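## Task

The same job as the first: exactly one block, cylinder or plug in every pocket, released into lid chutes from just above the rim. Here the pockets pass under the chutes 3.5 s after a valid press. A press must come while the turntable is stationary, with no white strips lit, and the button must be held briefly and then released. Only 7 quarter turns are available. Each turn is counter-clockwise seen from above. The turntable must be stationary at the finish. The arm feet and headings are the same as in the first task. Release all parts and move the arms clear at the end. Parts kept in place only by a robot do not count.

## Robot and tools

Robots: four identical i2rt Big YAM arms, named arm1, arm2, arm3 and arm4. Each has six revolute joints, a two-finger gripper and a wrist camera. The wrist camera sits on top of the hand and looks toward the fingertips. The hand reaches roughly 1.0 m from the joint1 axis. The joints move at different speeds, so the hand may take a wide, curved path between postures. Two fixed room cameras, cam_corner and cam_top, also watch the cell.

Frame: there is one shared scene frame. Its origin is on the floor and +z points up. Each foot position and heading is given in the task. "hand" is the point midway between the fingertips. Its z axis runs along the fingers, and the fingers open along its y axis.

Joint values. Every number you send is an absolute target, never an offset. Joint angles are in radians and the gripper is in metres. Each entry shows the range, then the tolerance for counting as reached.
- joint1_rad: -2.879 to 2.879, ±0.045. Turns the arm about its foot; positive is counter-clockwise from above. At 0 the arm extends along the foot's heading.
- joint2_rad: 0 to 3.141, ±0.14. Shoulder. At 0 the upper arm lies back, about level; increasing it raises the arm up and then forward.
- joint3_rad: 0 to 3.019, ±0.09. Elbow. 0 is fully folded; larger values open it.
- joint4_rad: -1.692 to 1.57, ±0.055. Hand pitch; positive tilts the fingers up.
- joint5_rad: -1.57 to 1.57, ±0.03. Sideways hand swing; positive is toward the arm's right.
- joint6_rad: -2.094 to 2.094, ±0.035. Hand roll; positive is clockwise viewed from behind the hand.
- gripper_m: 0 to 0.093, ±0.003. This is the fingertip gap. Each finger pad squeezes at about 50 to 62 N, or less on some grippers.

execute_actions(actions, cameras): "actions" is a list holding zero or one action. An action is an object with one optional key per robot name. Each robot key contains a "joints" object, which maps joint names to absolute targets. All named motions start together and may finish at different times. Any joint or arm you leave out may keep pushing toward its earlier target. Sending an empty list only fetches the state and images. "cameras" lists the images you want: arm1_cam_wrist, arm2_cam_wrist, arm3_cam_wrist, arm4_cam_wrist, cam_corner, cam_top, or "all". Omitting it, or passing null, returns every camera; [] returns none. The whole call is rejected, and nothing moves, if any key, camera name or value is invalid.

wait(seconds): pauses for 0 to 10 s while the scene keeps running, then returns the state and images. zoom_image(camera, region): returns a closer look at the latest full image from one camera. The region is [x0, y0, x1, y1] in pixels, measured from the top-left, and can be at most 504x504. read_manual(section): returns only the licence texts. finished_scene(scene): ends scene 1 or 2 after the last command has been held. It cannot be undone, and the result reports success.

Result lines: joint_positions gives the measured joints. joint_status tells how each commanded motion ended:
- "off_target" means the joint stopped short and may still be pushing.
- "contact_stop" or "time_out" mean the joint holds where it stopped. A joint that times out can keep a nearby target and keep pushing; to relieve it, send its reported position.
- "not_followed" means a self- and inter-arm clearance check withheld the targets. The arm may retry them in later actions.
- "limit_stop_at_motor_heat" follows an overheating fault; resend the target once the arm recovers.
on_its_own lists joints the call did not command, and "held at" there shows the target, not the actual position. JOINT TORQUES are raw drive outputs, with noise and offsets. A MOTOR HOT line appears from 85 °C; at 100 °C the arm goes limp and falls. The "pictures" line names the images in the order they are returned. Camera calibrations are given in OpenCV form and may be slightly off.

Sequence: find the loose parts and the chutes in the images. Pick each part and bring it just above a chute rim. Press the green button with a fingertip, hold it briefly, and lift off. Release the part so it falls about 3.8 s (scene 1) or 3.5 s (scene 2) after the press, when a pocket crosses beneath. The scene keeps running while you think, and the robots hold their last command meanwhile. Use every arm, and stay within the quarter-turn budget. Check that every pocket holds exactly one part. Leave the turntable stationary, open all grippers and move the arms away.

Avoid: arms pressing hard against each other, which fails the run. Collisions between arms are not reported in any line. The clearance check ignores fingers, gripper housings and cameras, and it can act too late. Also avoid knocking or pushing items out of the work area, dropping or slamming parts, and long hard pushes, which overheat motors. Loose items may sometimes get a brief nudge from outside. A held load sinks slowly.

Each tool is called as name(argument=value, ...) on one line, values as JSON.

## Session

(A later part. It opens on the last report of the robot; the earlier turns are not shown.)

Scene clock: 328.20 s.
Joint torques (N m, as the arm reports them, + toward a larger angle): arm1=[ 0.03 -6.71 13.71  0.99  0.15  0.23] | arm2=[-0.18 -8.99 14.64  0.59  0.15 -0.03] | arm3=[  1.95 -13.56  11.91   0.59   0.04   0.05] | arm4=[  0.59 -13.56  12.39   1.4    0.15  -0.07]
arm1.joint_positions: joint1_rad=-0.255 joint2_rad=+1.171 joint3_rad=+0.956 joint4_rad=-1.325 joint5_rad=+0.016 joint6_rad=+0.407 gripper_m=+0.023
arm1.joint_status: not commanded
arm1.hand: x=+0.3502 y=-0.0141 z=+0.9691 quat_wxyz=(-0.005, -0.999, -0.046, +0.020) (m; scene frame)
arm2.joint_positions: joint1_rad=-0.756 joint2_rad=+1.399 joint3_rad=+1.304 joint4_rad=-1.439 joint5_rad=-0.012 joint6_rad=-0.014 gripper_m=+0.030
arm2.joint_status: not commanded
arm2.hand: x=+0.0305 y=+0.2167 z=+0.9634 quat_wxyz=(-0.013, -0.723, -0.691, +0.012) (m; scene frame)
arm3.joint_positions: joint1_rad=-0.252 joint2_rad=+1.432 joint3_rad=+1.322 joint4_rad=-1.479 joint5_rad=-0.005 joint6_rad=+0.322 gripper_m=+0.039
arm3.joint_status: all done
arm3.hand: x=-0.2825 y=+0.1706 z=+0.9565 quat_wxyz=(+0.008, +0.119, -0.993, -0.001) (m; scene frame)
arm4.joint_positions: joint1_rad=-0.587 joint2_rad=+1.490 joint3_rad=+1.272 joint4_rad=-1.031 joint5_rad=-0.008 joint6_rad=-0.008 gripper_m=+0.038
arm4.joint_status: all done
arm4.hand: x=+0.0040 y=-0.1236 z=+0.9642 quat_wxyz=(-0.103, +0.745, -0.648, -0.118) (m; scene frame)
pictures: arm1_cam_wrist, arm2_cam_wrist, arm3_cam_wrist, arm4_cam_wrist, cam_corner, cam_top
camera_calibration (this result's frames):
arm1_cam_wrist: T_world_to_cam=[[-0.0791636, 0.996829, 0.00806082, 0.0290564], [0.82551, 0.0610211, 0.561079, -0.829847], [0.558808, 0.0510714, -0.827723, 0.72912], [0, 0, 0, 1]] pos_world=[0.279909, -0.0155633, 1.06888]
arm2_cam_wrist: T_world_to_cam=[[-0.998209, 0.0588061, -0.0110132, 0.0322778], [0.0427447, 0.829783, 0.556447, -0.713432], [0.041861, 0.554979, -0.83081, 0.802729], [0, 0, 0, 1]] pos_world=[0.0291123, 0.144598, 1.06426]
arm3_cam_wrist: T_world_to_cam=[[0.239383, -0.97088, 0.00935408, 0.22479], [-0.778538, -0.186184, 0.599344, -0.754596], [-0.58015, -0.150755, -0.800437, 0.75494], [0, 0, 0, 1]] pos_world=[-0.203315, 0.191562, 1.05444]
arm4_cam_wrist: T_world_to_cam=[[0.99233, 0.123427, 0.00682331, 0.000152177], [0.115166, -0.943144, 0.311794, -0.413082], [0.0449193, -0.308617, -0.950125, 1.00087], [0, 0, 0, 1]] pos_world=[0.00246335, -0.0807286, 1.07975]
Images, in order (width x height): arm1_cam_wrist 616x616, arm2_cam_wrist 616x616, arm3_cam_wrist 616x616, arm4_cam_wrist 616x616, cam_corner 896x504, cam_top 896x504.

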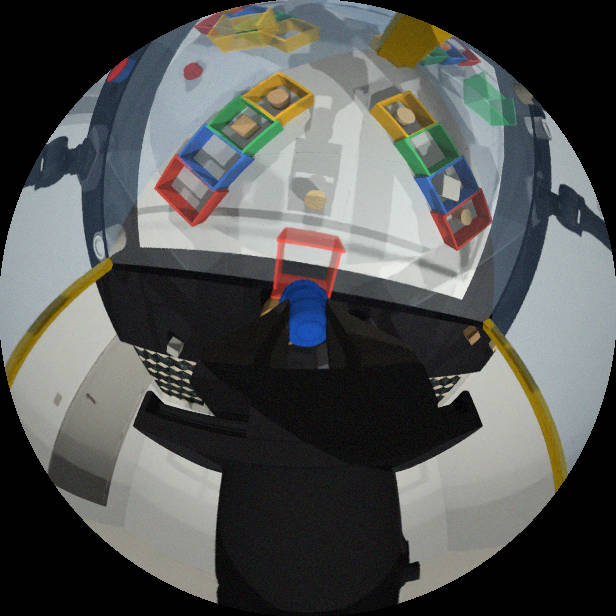

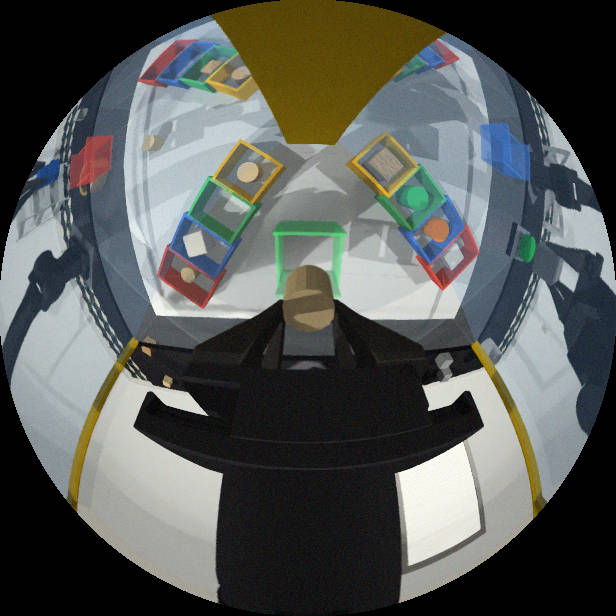

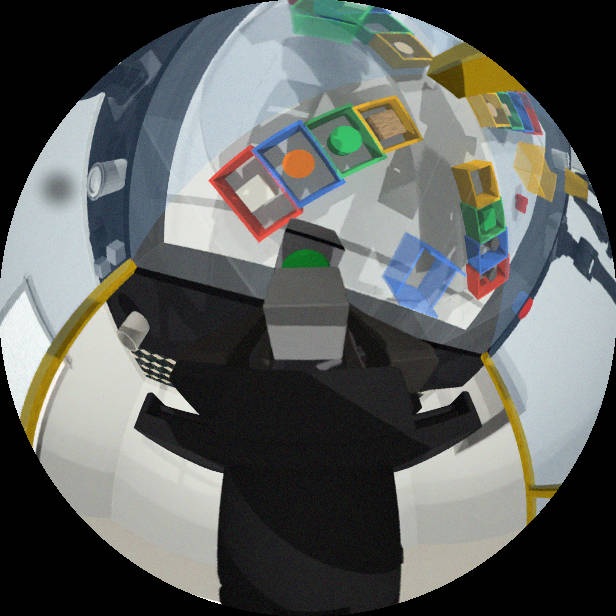

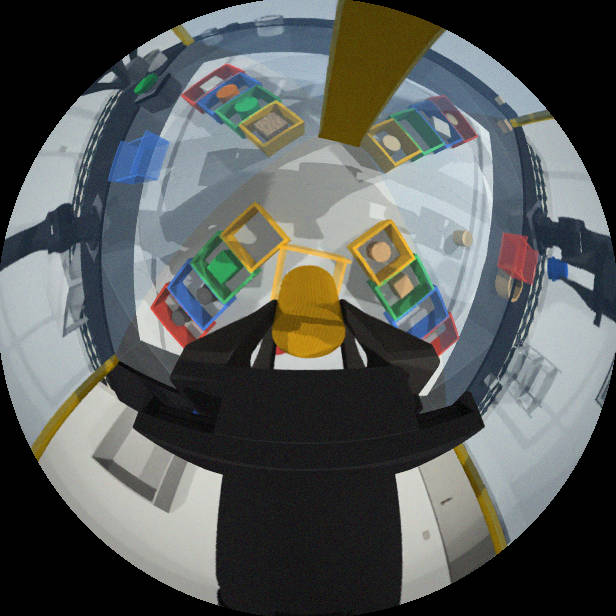

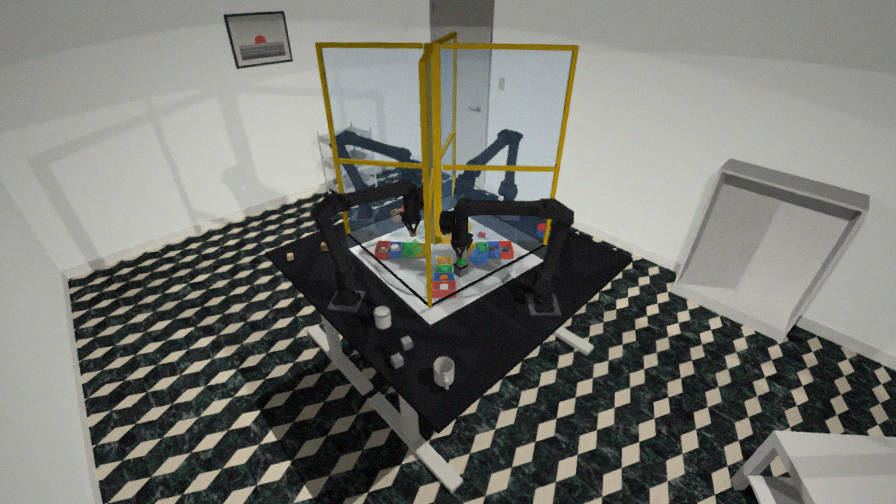

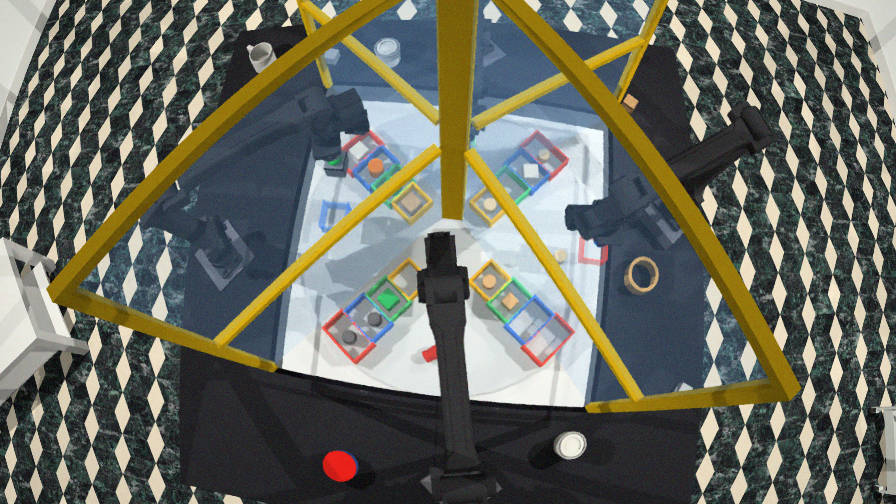

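execute_actions(actions=[{"arm3":{"joints":{"joint2_rad":1.545}}}], cameras=["arm3_cam_wrist"])

wait(seconds=0.2)

execute_actions(actions=[{"arm3":{"joints":{"joint2_rad":1.415}}}], cameras=[])

wait(seconds=1.6)

execute_actions(actions=[{"arm1":{"joints":{"gripper_m":0.09}},"arm2":{"joints":{"gripper_m":0.09}},"arm4":{"joints":{"gripper_m":0.09}}}], cameras=["arm1_cam_wrist","arm2_cam_wrist","arm4_cam_wrist"])

wait(seconds=6)

Scene clock: 336.10 s.
Joint torques (N m, as the arm reports them, + toward a larger angle): arm1=[ 0.08 -6.69 13.76  0.99  0.16  0.23] | arm2=[-0.25 -8.98 14.62  0.57  0.14 -0.01] | arm3=[  2.36 -11.01   9.67   0.62   0.12   0.07] | arm4=[  0.86 -13.51  12.27   1.5    0.13  -0.06]
arm1.joint_positions: joint1_rad=-0.255 joint2_rad=+1.171 joint3_rad=+0.956 joint4_rad=-1.325 joint5_rad=+0.016 joint6_rad=+0.407 gripper_m=+0.023
arm1.joint_status: not commanded
arm1.hand: x=+0.3502 y=-0.0141 z=+0.9691 quat_wxyz=(-0.005, -0.999, -0.046, +0.020) (m; scene frame)
arm2.joint_positions: joint1_rad=-0.756 joint2_rad=+1.399 joint3_rad=+1.304 joint4_rad=-1.439 joint5_rad=-0.012 joint6_rad=-0.014 gripper_m=+0.030
arm2.joint_status: not commanded
arm2.hand: x=+0.0305 y=+0.2167 z=+0.9634 quat_wxyz=(-0.013, -0.723, -0.691, +0.012) (m; scene frame)
arm3.joint_positions: joint1_rad=-0.252 joint2_rad=+1.523 joint3_rad=+1.352 joint4_rad=-1.483 joint5_rad=-0.007 joint6_rad=+0.322 gripper_m=+0.039
arm3.joint_status: all done
arm3.hand: x=-0.2691 y=+0.1794 z=+0.9317 quat_wxyz=(+0.037, +0.119, -0.992, +0.012) (m; scene frame)
arm4.joint_positions: joint1_rad=-0.587 joint2_rad=+1.490 joint3_rad=+1.272 joint4_rad=-1.031 joint5_rad=-0.008 joint6_rad=-0.008 gripper_m=+0.038
arm4.joint_status: not commanded
arm4.hand: x=+0.0040 y=-0.1236 z=+0.9642 quat_wxyz=(-0.103, +0.745, -0.648, -0.118) (m; scene frame)
pictures: arm3_cam_wrist
camera_calibration (this result's frames):
arm3_cam_wrist: T_world_to_cam=[[0.240508, -0.970244, 0.0279742, 0.213187], [-0.744182, -0.165814, 0.64707, -0.76656], [-0.623177, -0.176443, -0.761918, 0.701288], [0, 0, 0, 1]] pos_world=[-0.184707, 0.203474, 1.02438]
Images, in order (width x height): arm3_cam_wrist 616x616.

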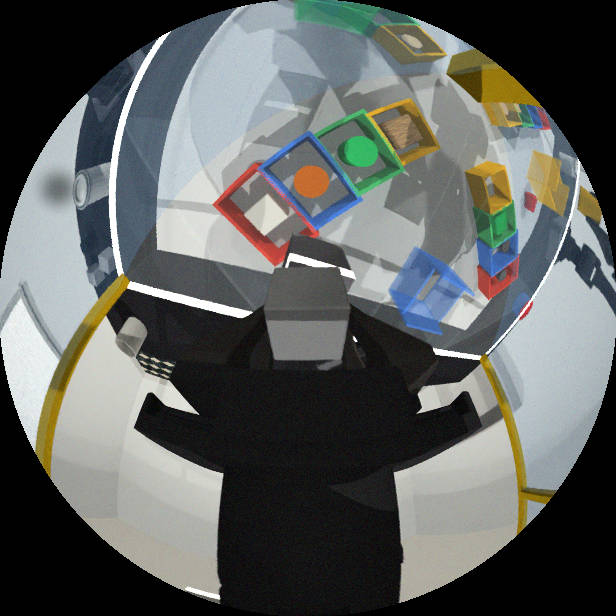

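Scene clock: 336.30 s.
Joint torques (N m, as the arm reports them, + toward a larger angle): arm1=[ 0.08 -6.7  13.73  1.    0.16  0.23] | arm2=[-0.23 -9.08 14.57  0.63  0.17 -0.03] | arm3=[  1.52 -11.04   9.66   0.81   0.13   0.06] | arm4=[  0.43 -13.78  12.14   1.52   0.1   -0.06]
arm1.joint_positions: joint1_rad=-0.255 joint2_rad=+1.171 joint3_rad=+0.956 joint4_rad=-1.325 joint5_rad=+0.016 joint6_rad=+0.407 gripper_m=+0.023
arm1.joint_status: not commanded
arm1.hand: x=+0.3502 y=-0.0141 z=+0.9691 quat_wxyz=(-0.005, -0.999, -0.046, +0.020) (m; scene frame)
arm2.joint_positions: joint1_rad=-0.756 joint2_rad=+1.399 joint3_rad=+1.304 joint4_rad=-1.439 joint5_rad=-0.012 joint6_rad=-0.014 gripper_m=+0.030
arm2.joint_status: not commanded
arm2.hand: x=+0.0305 y=+0.2167 z=+0.9634 quat_wxyz=(-0.013, -0.723, -0.691, +0.012) (m; scene frame)
arm3.joint_positions: joint1_rad=-0.252 joint2_rad=+1.523 joint3_rad=+1.352 joint4_rad=-1.483 joint5_rad=-0.007 joint6_rad=+0.322 gripper_m=+0.039
arm3.joint_status: all done
arm3.hand: x=-0.2691 y=+0.1794 z=+0.9317 quat_wxyz=(+0.037, +0.119, -0.992, +0.012) (m; scene frame)
arm4.joint_positions: joint1_rad=-0.587 joint2_rad=+1.490 joint3_rad=+1.272 joint4_rad=-1.031 joint5_rad=-0.008 joint6_rad=-0.008 gripper_m=+0.038
arm4.joint_status: not commanded
arm4.hand: x=+0.0040 y=-0.1236 z=+0.9642 quat_wxyz=(-0.103, +0.745, -0.648, -0.118) (m; scene frame)
wait: 0.20 s; no rest
pictures: arm1_cam_wrist, arm2_cam_wrist, arm3_cam_wrist, arm4_cam_wrist, cam_corner, cam_top
camera_calibration (this result's frames):
arm1_cam_wrist: T_world_to_cam=[[-0.0791636, 0.996829, 0.00806082, 0.0290564], [0.82551, 0.0610211, 0.561079, -0.829847], [0.558808, 0.0510714, -0.827723, 0.72912], [0, 0, 0, 1]] pos_world=[0.279909, -0.0155633, 1.06888]
arm2_cam_wrist: T_world_to_cam=[[-0.998209, 0.0588061, -0.0110132, 0.0322778], [0.0427447, 0.829783, 0.556447, -0.713432], [0.041861, 0.554979, -0.83081, 0.802729], [0, 0, 0, 1]] pos_world=[0.0291123, 0.144598, 1.06426]
arm3_cam_wrist: T_world_to_cam=[[0.240508, -0.970244, 0.0279742, 0.213187], [-0.744182, -0.165814, 0.64707, -0.76656], [-0.623177, -0.176443, -0.761918, 0.701288], [0, 0, 0, 1]] pos_world=[-0.184707, 0.203474, 1.02438]
arm4_cam_wrist: T_world_to_cam=[[0.99233, 0.123427, 0.00682331, 0.000152177], [0.115166, -0.943144, 0.311794, -0.413082], [0.0449193, -0.308617, -0.950125, 1.00087], [0, 0, 0, 1]] pos_world=[0.00246335, -0.0807286, 1.07975]
Images, in order (width x height): arm1_cam_wrist 616x616, arm2_cam_wrist 616x616, arm3_cam_wrist 616x616, arm4_cam_wrist 616x616, cam_corner 896x504, cam_top 896x504.

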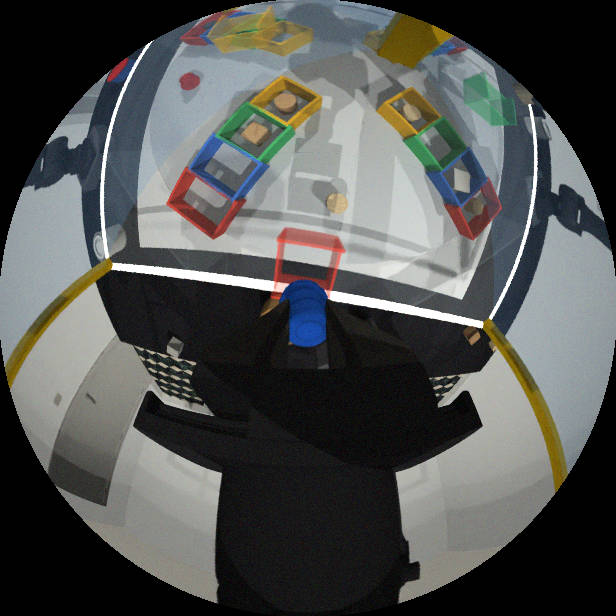

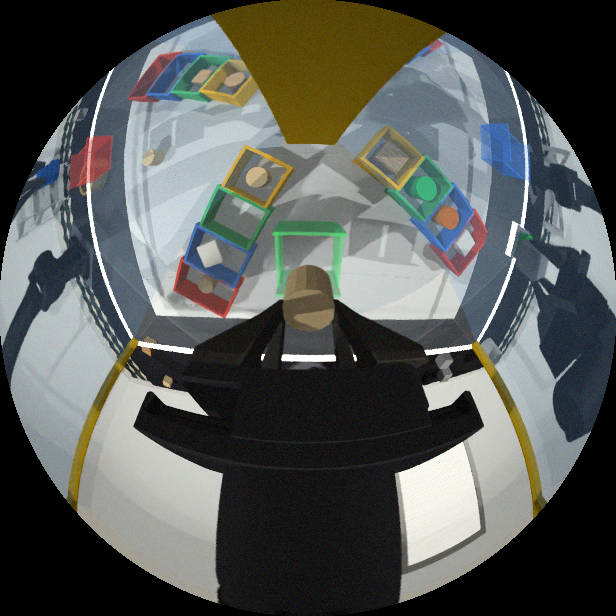

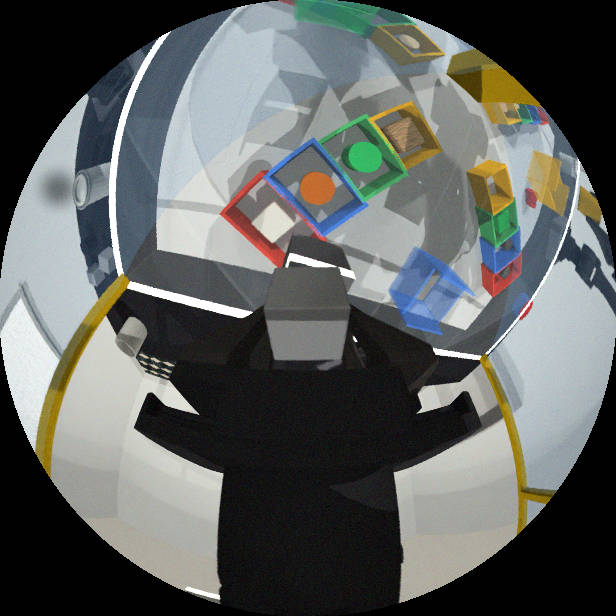

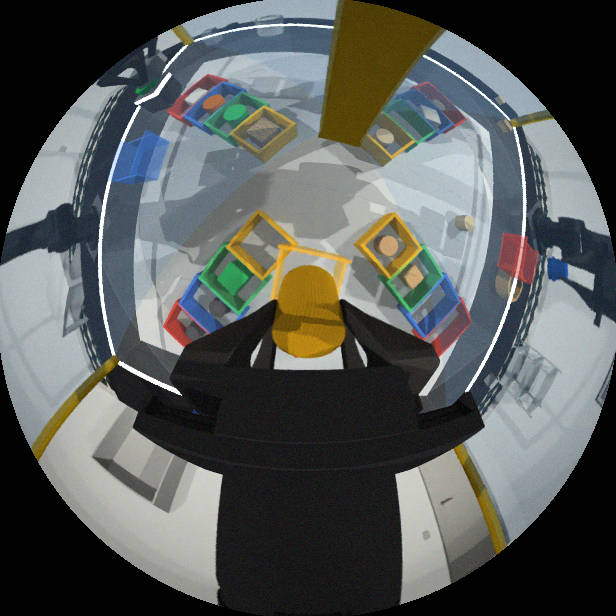

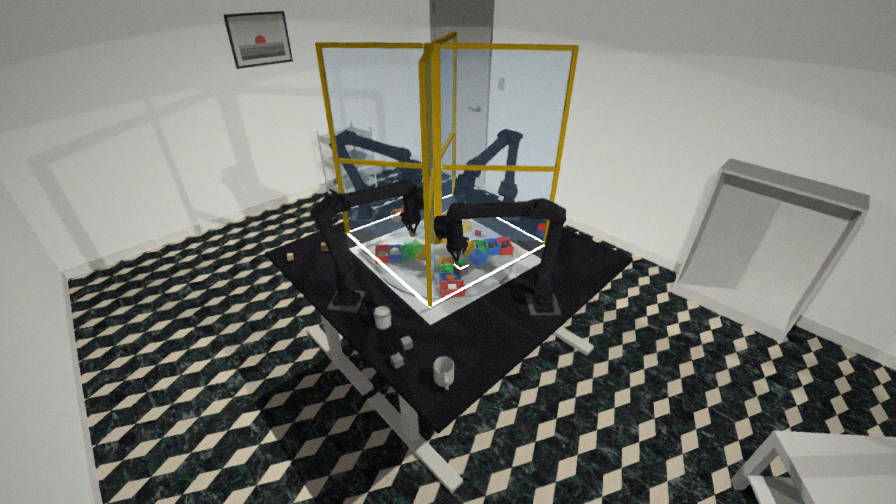

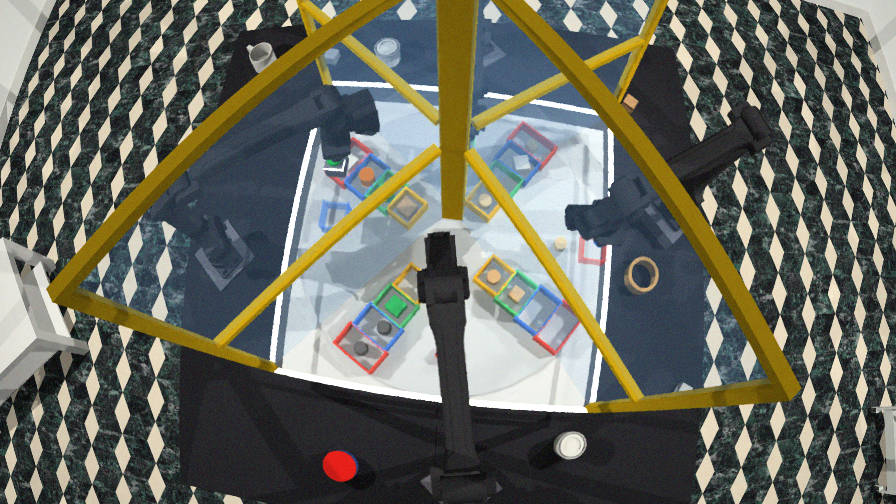

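Scene clock: 337.30 s.
Joint torques (N m, as the arm reports them, + toward a larger angle): arm1=[ 0.13 -6.68 13.73  1.    0.15  0.23] | arm2=[-0.07 -8.97 14.57  0.58  0.16 -0.02] | arm3=[  2.01 -11.69  10.04   1.     0.09   0.07] | arm4=[  0.55 -13.64  12.26   1.51   0.15  -0.05]
arm1.joint_positions: joint1_rad=-0.255 joint2_rad=+1.171 joint3_rad=+0.956 joint4_rad=-1.325 joint5_rad=+0.016 joint6_rad=+0.407 gripper_m=+0.023
arm1.joint_status: not commanded
arm1.hand: x=+0.3502 y=-0.0141 z=+0.9691 quat_wxyz=(-0.005, -0.999, -0.046, +0.020) (m; scene frame)
arm2.joint_positions: joint1_rad=-0.756 joint2_rad=+1.399 joint3_rad=+1.304 joint4_rad=-1.439 joint5_rad=-0.012 joint6_rad=-0.014 gripper_m=+0.030
arm2.joint_status: not commanded
arm2.hand: x=+0.0305 y=+0.2167 z=+0.9634 quat_wxyz=(-0.013, -0.723, -0.691, +0.012) (m; scene frame)
arm3.joint_positions: joint1_rad=-0.252 joint2_rad=+1.414 joint3_rad=+1.352 joint4_rad=-1.482 joint5_rad=-0.006 joint6_rad=+0.322 gripper_m=+0.039
arm3.joint_status: all done
arm3.hand: x=-0.2776 y=+0.1738 z=+0.9753 quat_wxyz=(-0.013, +0.119, -0.993, -0.011) (m; scene frame)
arm4.joint_positions: joint1_rad=-0.587 joint2_rad=+1.490 joint3_rad=+1.272 joint4_rad=-1.031 joint5_rad=-0.008 joint6_rad=-0.008 gripper_m=+0.038
arm4.joint_status: not commanded
arm4.hand: x=+0.0040 y=-0.1236 z=+0.9642 quat_wxyz=(-0.103, +0.745, -0.648, -0.118) (m; scene frame)
pictures: none
No camera images: the call's "cameras" was empty. Leave "cameras" out to get every camera's image.

Scene clock: 338.90 s.
Joint torques (N m, as the arm reports them, + toward a larger angle): arm1=[ 0.06 -6.68 13.72  1.    0.16  0.22] | arm2=[-0.19 -9.   14.61  0.6   0.14 -0.03] | arm3=[  2.05 -12.05   9.99   0.8    0.1    0.06] | arm4=[  0.86 -14.06  12.15   1.53   0.15  -0.04]
arm1.joint_positions: joint1_rad=-0.255 joint2_rad=+1.171 joint3_rad=+0.956 joint4_rad=-1.325 joint5_rad=+0.016 joint6_rad=+0.407 gripper_m=+0.023
arm1.joint_status: not commanded
arm1.hand: x=+0.3502 y=-0.0141 z=+0.9691 quat_wxyz=(-0.005, -0.999, -0.046, +0.020) (m; scene frame)
arm2.joint_positions: joint1_rad=-0.756 joint2_rad=+1.399 joint3_rad=+1.304 joint4_rad=-1.439 joint5_rad=-0.012 joint6_rad=-0.014 gripper_m=+0.030
arm2.joint_status: not commanded
arm2.hand: x=+0.0305 y=+0.2167 z=+0.9634 quat_wxyz=(-0.013, -0.723, -0.691, +0.012) (m; scene frame)
arm3.joint_positions: joint1_rad=-0.252 joint2_rad=+1.414 joint3_rad=+1.352 joint4_rad=-1.482 joint5_rad=-0.006 joint6_rad=+0.322 gripper_m=+0.039
arm3.joint_status: all done
arm3.hand: x=-0.2776 y=+0.1738 z=+0.9753 quat_wxyz=(-0.013, +0.119, -0.993, -0.011) (m; scene frame)
arm4.joint_positions: joint1_rad=-0.587 joint2_rad=+1.490 joint3_rad=+1.272 joint4_rad=-1.031 joint5_rad=-0.008 joint6_rad=-0.008 gripper_m=+0.038
arm4.joint_status: not commanded
arm4.hand: x=+0.0040 y=-0.1236 z=+0.9642 quat_wxyz=(-0.103, +0.745, -0.648, -0.118) (m; scene frame)
wait: 1.60 s; at rest by 0.27 s
pictures: arm1_cam_wrist, arm2_cam_wrist, arm3_cam_wrist, arm4_cam_wrist, cam_corner, cam_top
camera_calibration (this result's frames):
arm1_cam_wrist: T_world_to_cam=[[-0.0791636, 0.996829, 0.00806082, 0.0290564], [0.82551, 0.0610211, 0.561079, -0.829847], [0.558808, 0.0510714, -0.827723, 0.72912], [0, 0, 0, 1]] pos_world=[0.279909, -0.0155633, 1.06888]
arm2_cam_wrist: T_world_to_cam=[[-0.998209, 0.0588061, -0.0110132, 0.0322778], [0.0427447, 0.829783, 0.556447, -0.713432], [0.041861, 0.554979, -0.83081, 0.802729], [0, 0, 0, 1]] pos_world=[0.0291123, 0.144598, 1.06426]
arm3_cam_wrist: T_world_to_cam=[[0.239205, -0.970951, -0.00585613, 0.241309], [-0.801063, -0.200752, 0.563912, -0.730686], [-0.548707, -0.130199, -0.825814, 0.803246], [0, 0, 0, 1]] pos_world=[-0.202301, 0.192195, 1.07679]
arm4_cam_wrist: T_world_to_cam=[[0.99233, 0.123427, 0.00682331, 0.000152177], [0.115166, -0.943144, 0.311794, -0.413082], [0.0449193, -0.308617, -0.950125, 1.00087], [0, 0, 0, 1]] pos_world=[0.00246335, -0.0807286, 1.07975]
Images, in order (width x height): arm1_cam_wrist 616x616, arm2_cam_wrist 616x616, arm3_cam_wrist 616x616, arm4_cam_wrist 616x616, cam_corner 896x504, cam_top 896x504.

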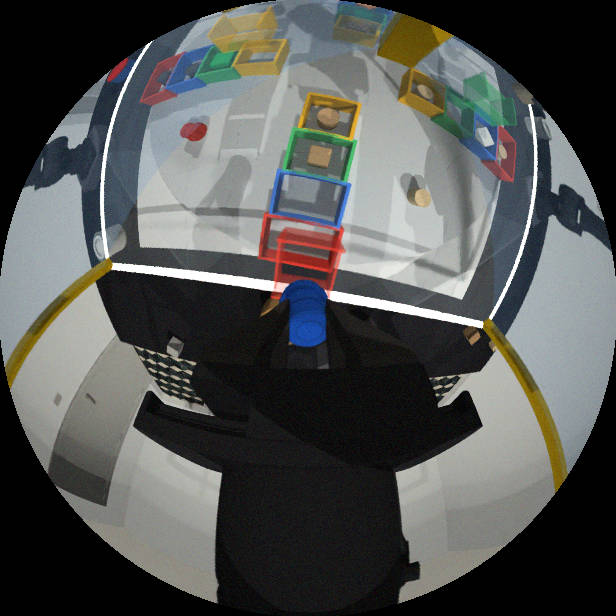

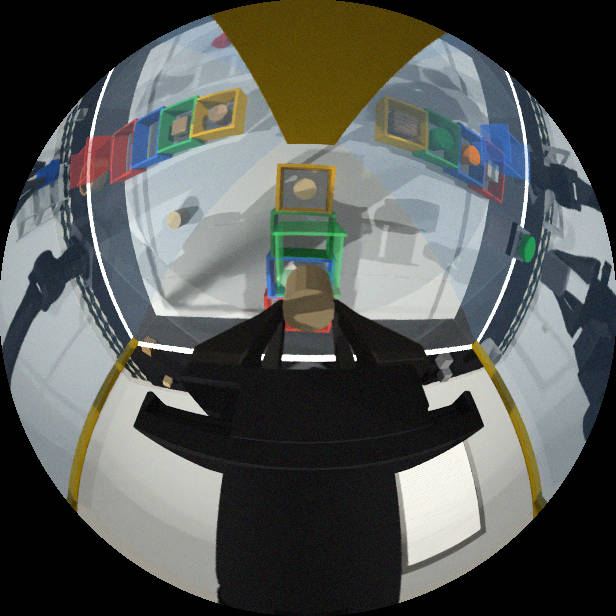

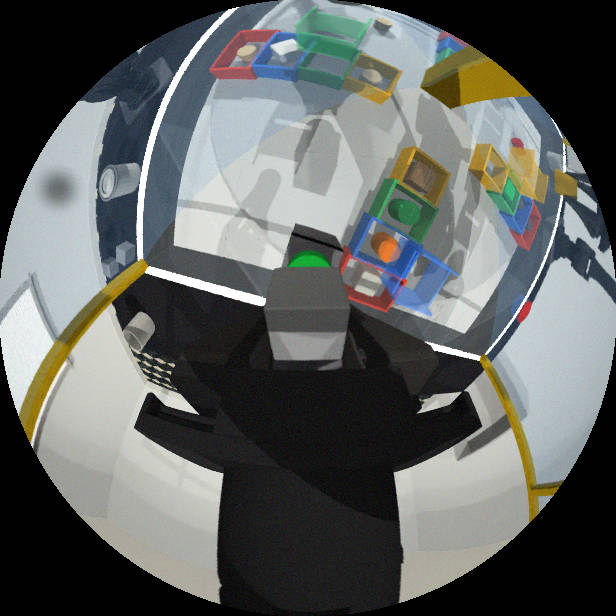

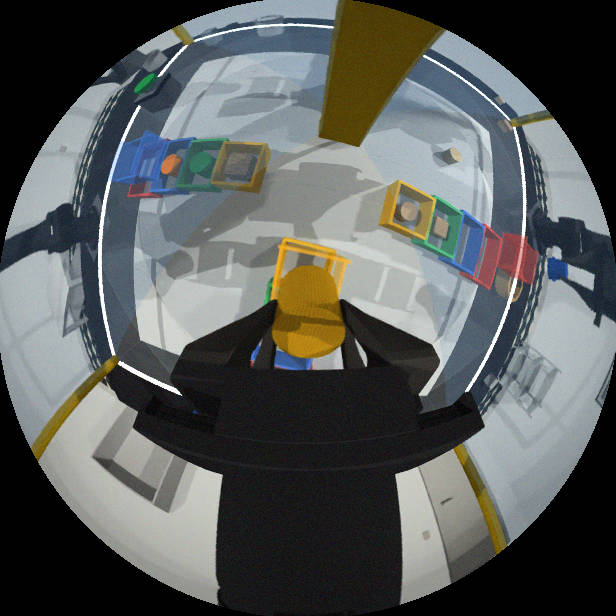

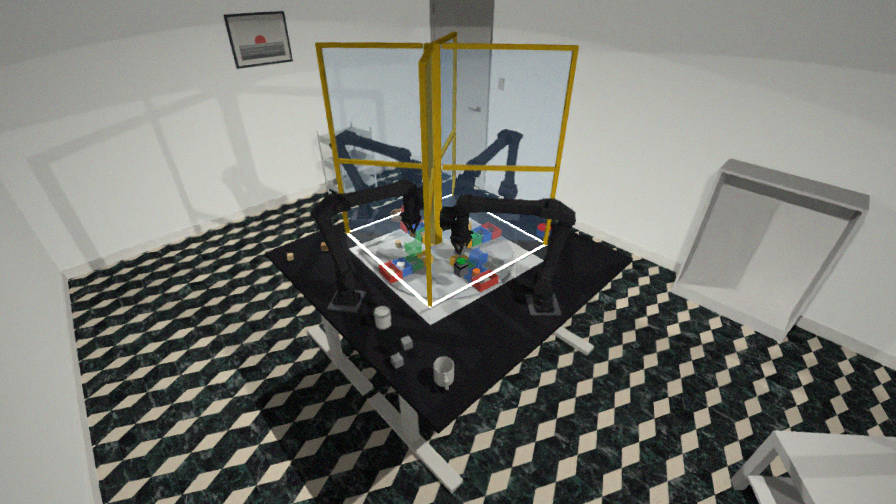

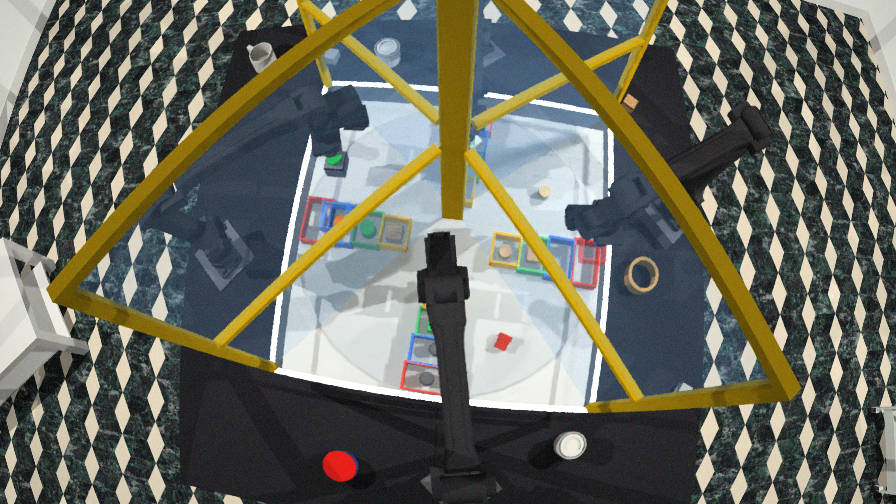

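Scene clock: 339.60 s.
Joint torques (N m, as the arm reports them, + toward a larger angle): arm1=[ 0.04 -6.74 13.73  0.97  0.16  0.23] | arm2=[-0.1  -9.12 14.63  0.58  0.15 -0.03] | arm3=[  2.32 -11.81  10.02   0.93   0.1    0.07] | arm4=[  0.78 -13.57  12.19   1.55   0.11  -0.04]
arm1.joint_positions: joint1_rad=-0.255 joint2_rad=+1.171 joint3_rad=+0.956 joint4_rad=-1.325 joint5_rad=+0.016 joint6_rad=+0.407 gripper_m=+0.090
arm1.joint_status: all done
arm1.hand: x=+0.3502 y=-0.0141 z=+0.9691 quat_wxyz=(-0.005, -0.999, -0.045, +0.020) (m; scene frame)
arm2.joint_positions: joint1_rad=-0.756 joint2_rad=+1.399 joint3_rad=+1.304 joint4_rad=-1.439 joint5_rad=-0.012 joint6_rad=-0.014 gripper_m=+0.090
arm2.joint_status: all done
arm2.hand: x=+0.0305 y=+0.2167 z=+0.9634 quat_wxyz=(-0.013, -0.723, -0.691, +0.012) (m; scene frame)
arm3.joint_positions: joint1_rad=-0.252 joint2_rad=+1.414 joint3_rad=+1.352 joint4_rad=-1.482 joint5_rad=-0.006 joint6_rad=+0.322 gripper_m=+0.039
arm3.joint_status: not commanded
arm3.hand: x=-0.2776 y=+0.1738 z=+0.9753 quat_wxyz=(-0.013, +0.119, -0.993, -0.011) (m; scene frame)
arm4.joint_positions: joint1_rad=-0.587 joint2_rad=+1.490 joint3_rad=+1.272 joint4_rad=-1.031 joint5_rad=-0.008 joint6_rad=-0.008 gripper_m=+0.090
arm4.joint_status: all done
arm4.hand: x=+0.0040 y=-0.1236 z=+0.9642 quat_wxyz=(-0.103, +0.745, -0.648, -0.118) (m; scene frame)
pictures: arm1_cam_wrist, arm2_cam_wrist, arm4_cam_wrist
camera_calibration (this result's frames):
arm1_cam_wrist: T_world_to_cam=[[-0.0787837, 0.996859, 0.00804523, 0.0289389], [0.82553, 0.060715, 0.561082, -0.829861], [0.558831, 0.0508457, -0.827721, 0.729107], [0, 0, 0, 1]] pos_world=[0.279908, -0.015535, 1.06888]
arm2_cam_wrist: T_world_to_cam=[[-0.998209, 0.0588061, -0.0110132, 0.0322778], [0.0427447, 0.829783, 0.556447, -0.713432], [0.041861, 0.554979, -0.83081, 0.802729], [0, 0, 0, 1]] pos_world=[0.0291123, 0.144598, 1.06426]
arm4_cam_wrist: T_world_to_cam=[[0.99233, 0.123427, 0.00682331, 0.000152177], [0.115166, -0.943144, 0.311794, -0.413082], [0.0449193, -0.308617, -0.950125, 1.00087], [0, 0, 0, 1]] pos_world=[0.00246335, -0.0807286, 1.07975]
Images, in order (width x height): arm1_cam_wrist 616x616, arm2_cam_wrist 616x616, arm4_cam_wrist 616x616.

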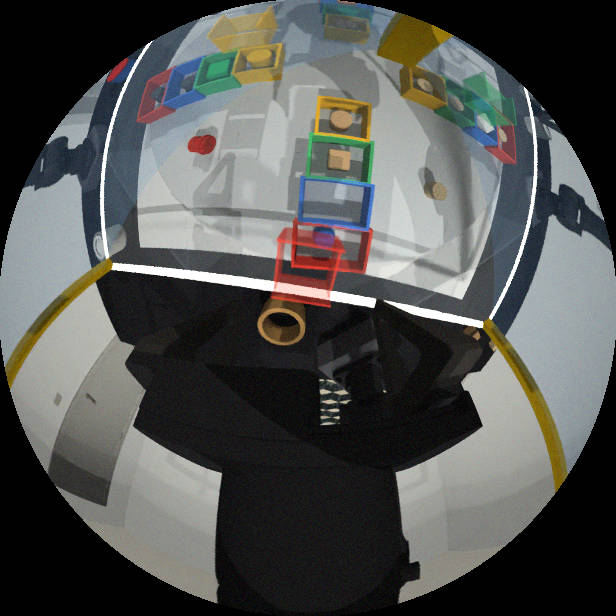

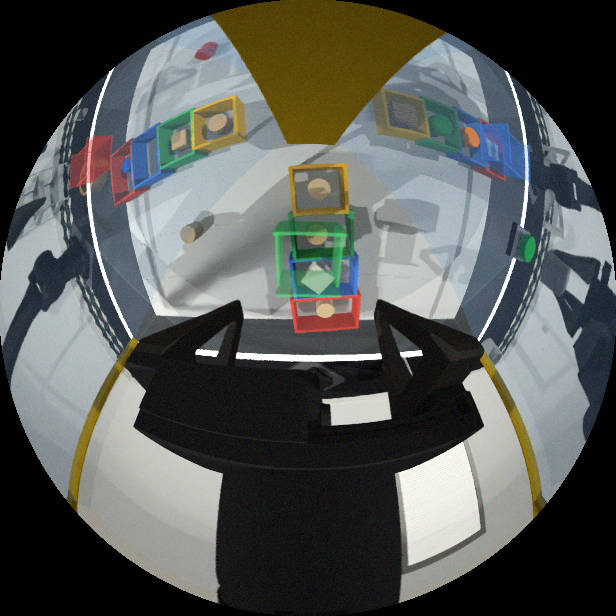

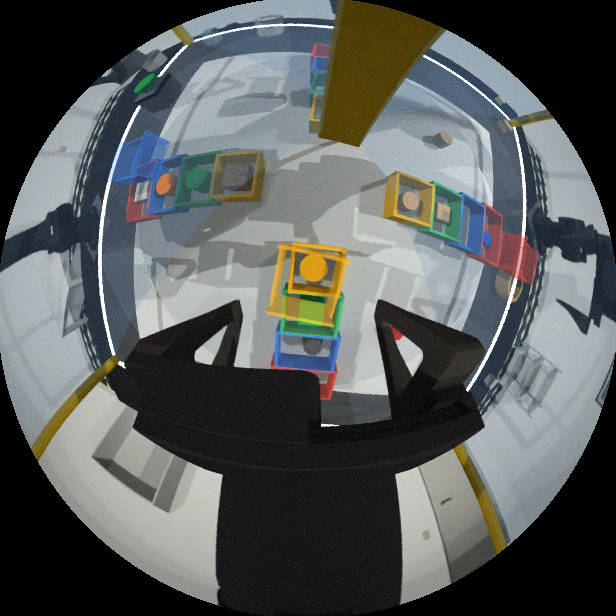

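Scene clock: 345.60 s.
Joint torques (N m, as the arm reports them, + toward a larger angle): arm1=[ 0.09 -6.69 13.73  1.    0.16  0.22] | arm2=[-0.23 -9.   14.61  0.61  0.16 -0.03] | arm3=[  2.16 -11.4    9.98   0.89   0.08   0.07] | arm4=[  0.59 -13.4   12.17   1.48   0.12  -0.05]
arm1.joint_positions: joint1_rad=-0.255 joint2_rad=+1.171 joint3_rad=+0.956 joint4_rad=-1.325 joint5_rad=+0.016 joint6_rad=+0.407 gripper_m=+0.090
arm1.joint_status: all done
arm1.hand: x=+0.3502 y=-0.0141 z=+0.9691 quat_wxyz=(-0.005, -0.999, -0.045, +0.020) (m; scene frame)
arm2.joint_positions: joint1_rad=-0.756 joint2_rad=+1.399 joint3_rad=+1.304 joint4_rad=-1.439 joint5_rad=-0.012 joint6_rad=-0.014 gripper_m=+0.090
arm2.joint_status: all done
arm2.hand: x=+0.0305 y=+0.2167 z=+0.9634 quat_wxyz=(-0.013, -0.723, -0.691, +0.012) (m; scene frame)
arm3.joint_positions: joint1_rad=-0.252 joint2_rad=+1.414 joint3_rad=+1.352 joint4_rad=-1.482 joint5_rad=-0.006 joint6_rad=+0.322 gripper_m=+0.039
arm3.joint_status: not commanded
arm3.hand: x=-0.2776 y=+0.1738 z=+0.9753 quat_wxyz=(-0.013, +0.119, -0.993, -0.011) (m; scene frame)
arm4.joint_positions: joint1_rad=-0.587 joint2_rad=+1.490 joint3_rad=+1.272 joint4_rad=-1.031 joint5_rad=-0.008 joint6_rad=-0.008 gripper_m=+0.090
arm4.joint_status: all done
arm4.hand: x=+0.0040 y=-0.1236 z=+0.9642 quat_wxyz=(-0.103, +0.745, -0.648, -0.118) (m; scene frame)
wait: 6.00 s; at rest by 0.27 s
pictures: arm1_cam_wrist, arm2_cam_wrist, arm3_cam_wrist, arm4_cam_wrist, cam_corner, cam_top
camera_calibration (this result's frames):
arm1_cam_wrist: T_world_to_cam=[[-0.0787837, 0.996859, 0.00804523, 0.0289389], [0.82553, 0.060715, 0.561082, -0.829861], [0.558831, 0.0508457, -0.827721, 0.729107], [0, 0, 0, 1]] pos_world=[0.279908, -0.015535, 1.06888]
arm2_cam_wrist: T_world_to_cam=[[-0.998209, 0.0588061, -0.0110132, 0.0322778], [0.0427447, 0.829783, 0.556447, -0.713432], [0.041861, 0.554979, -0.83081, 0.802729], [0, 0, 0, 1]] pos_world=[0.0291123, 0.144598, 1.06426]
arm3_cam_wrist: T_world_to_cam=[[0.239205, -0.970951, -0.00585613, 0.241309], [-0.801063, -0.200752, 0.563912, -0.730686], [-0.548707, -0.130199, -0.825814, 0.803246], [0, 0, 0, 1]] pos_world=[-0.202301, 0.192195, 1.07679]
arm4_cam_wrist: T_world_to_cam=[[0.99233, 0.123427, 0.00682331, 0.000152177], [0.115166, -0.943144, 0.311794, -0.413082], [0.0449193, -0.308617, -0.950125, 1.00087], [0, 0, 0, 1]] pos_world=[0.00246335, -0.0807286, 1.07975]
Images, in order (width x height): arm1_cam_wrist 616x616, arm2_cam_wrist 616x616, arm3_cam_wrist 616x616, arm4_cam_wrist 616x616, cam_corner 896x504, cam_top 896x504.

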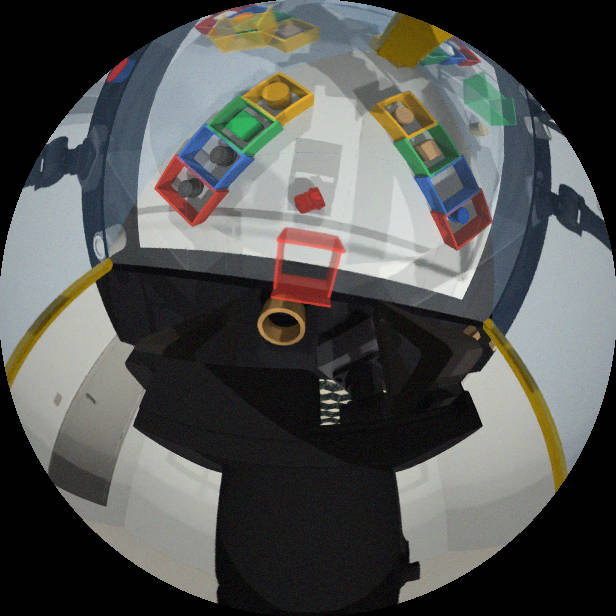

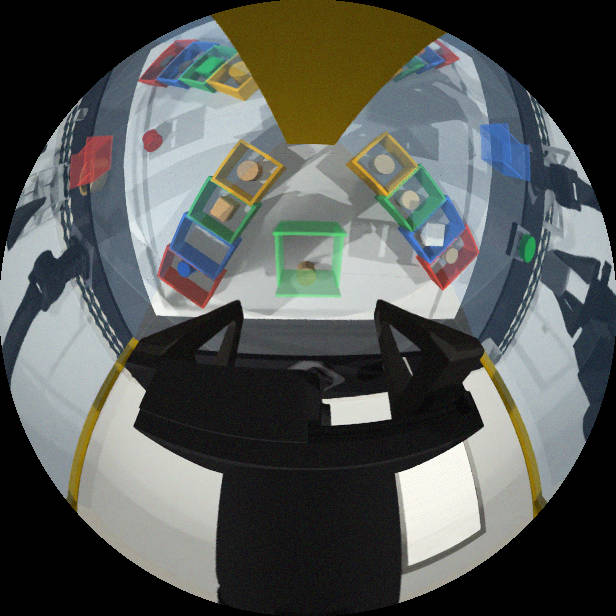

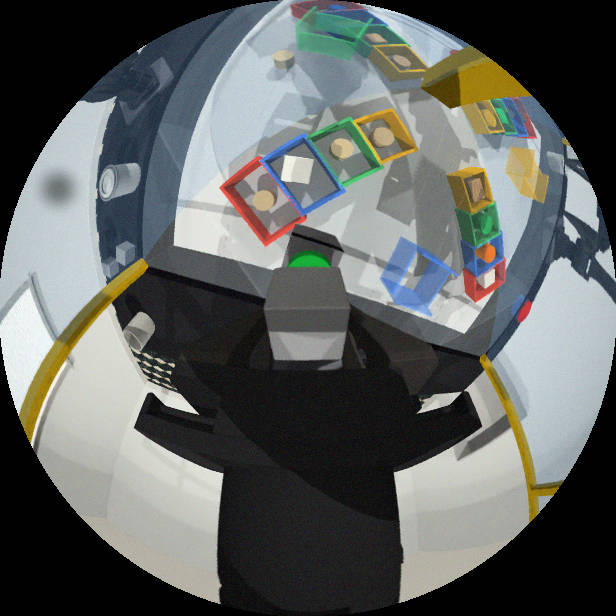

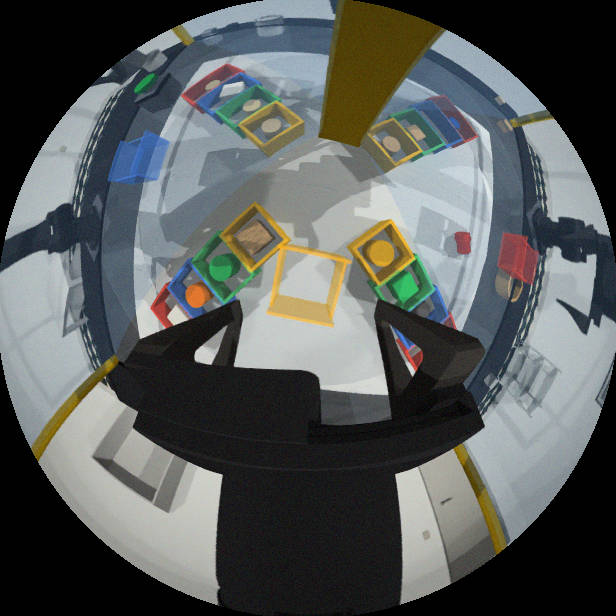

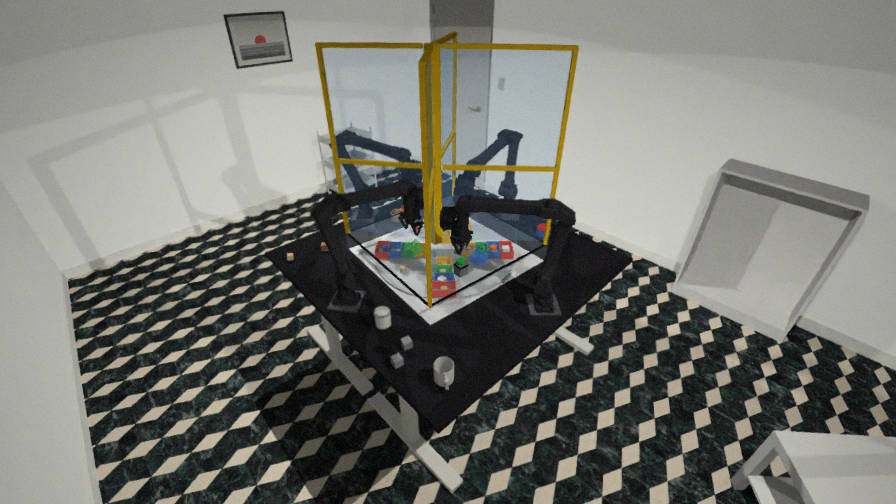

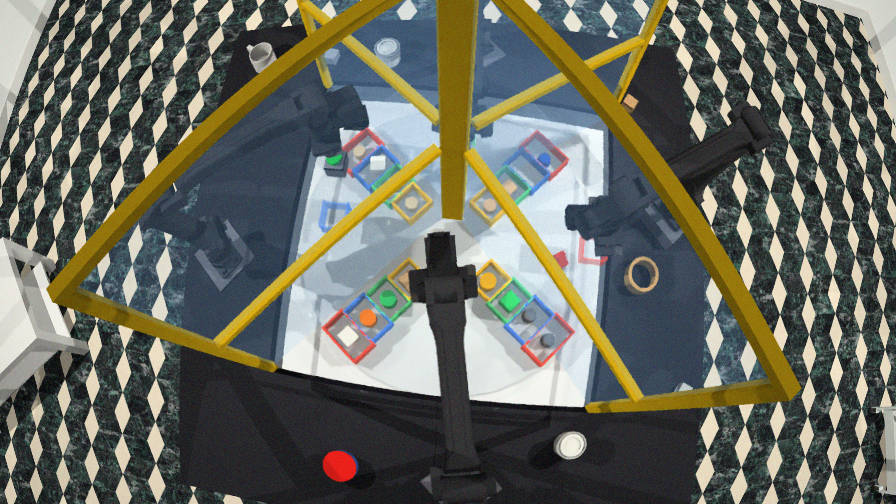

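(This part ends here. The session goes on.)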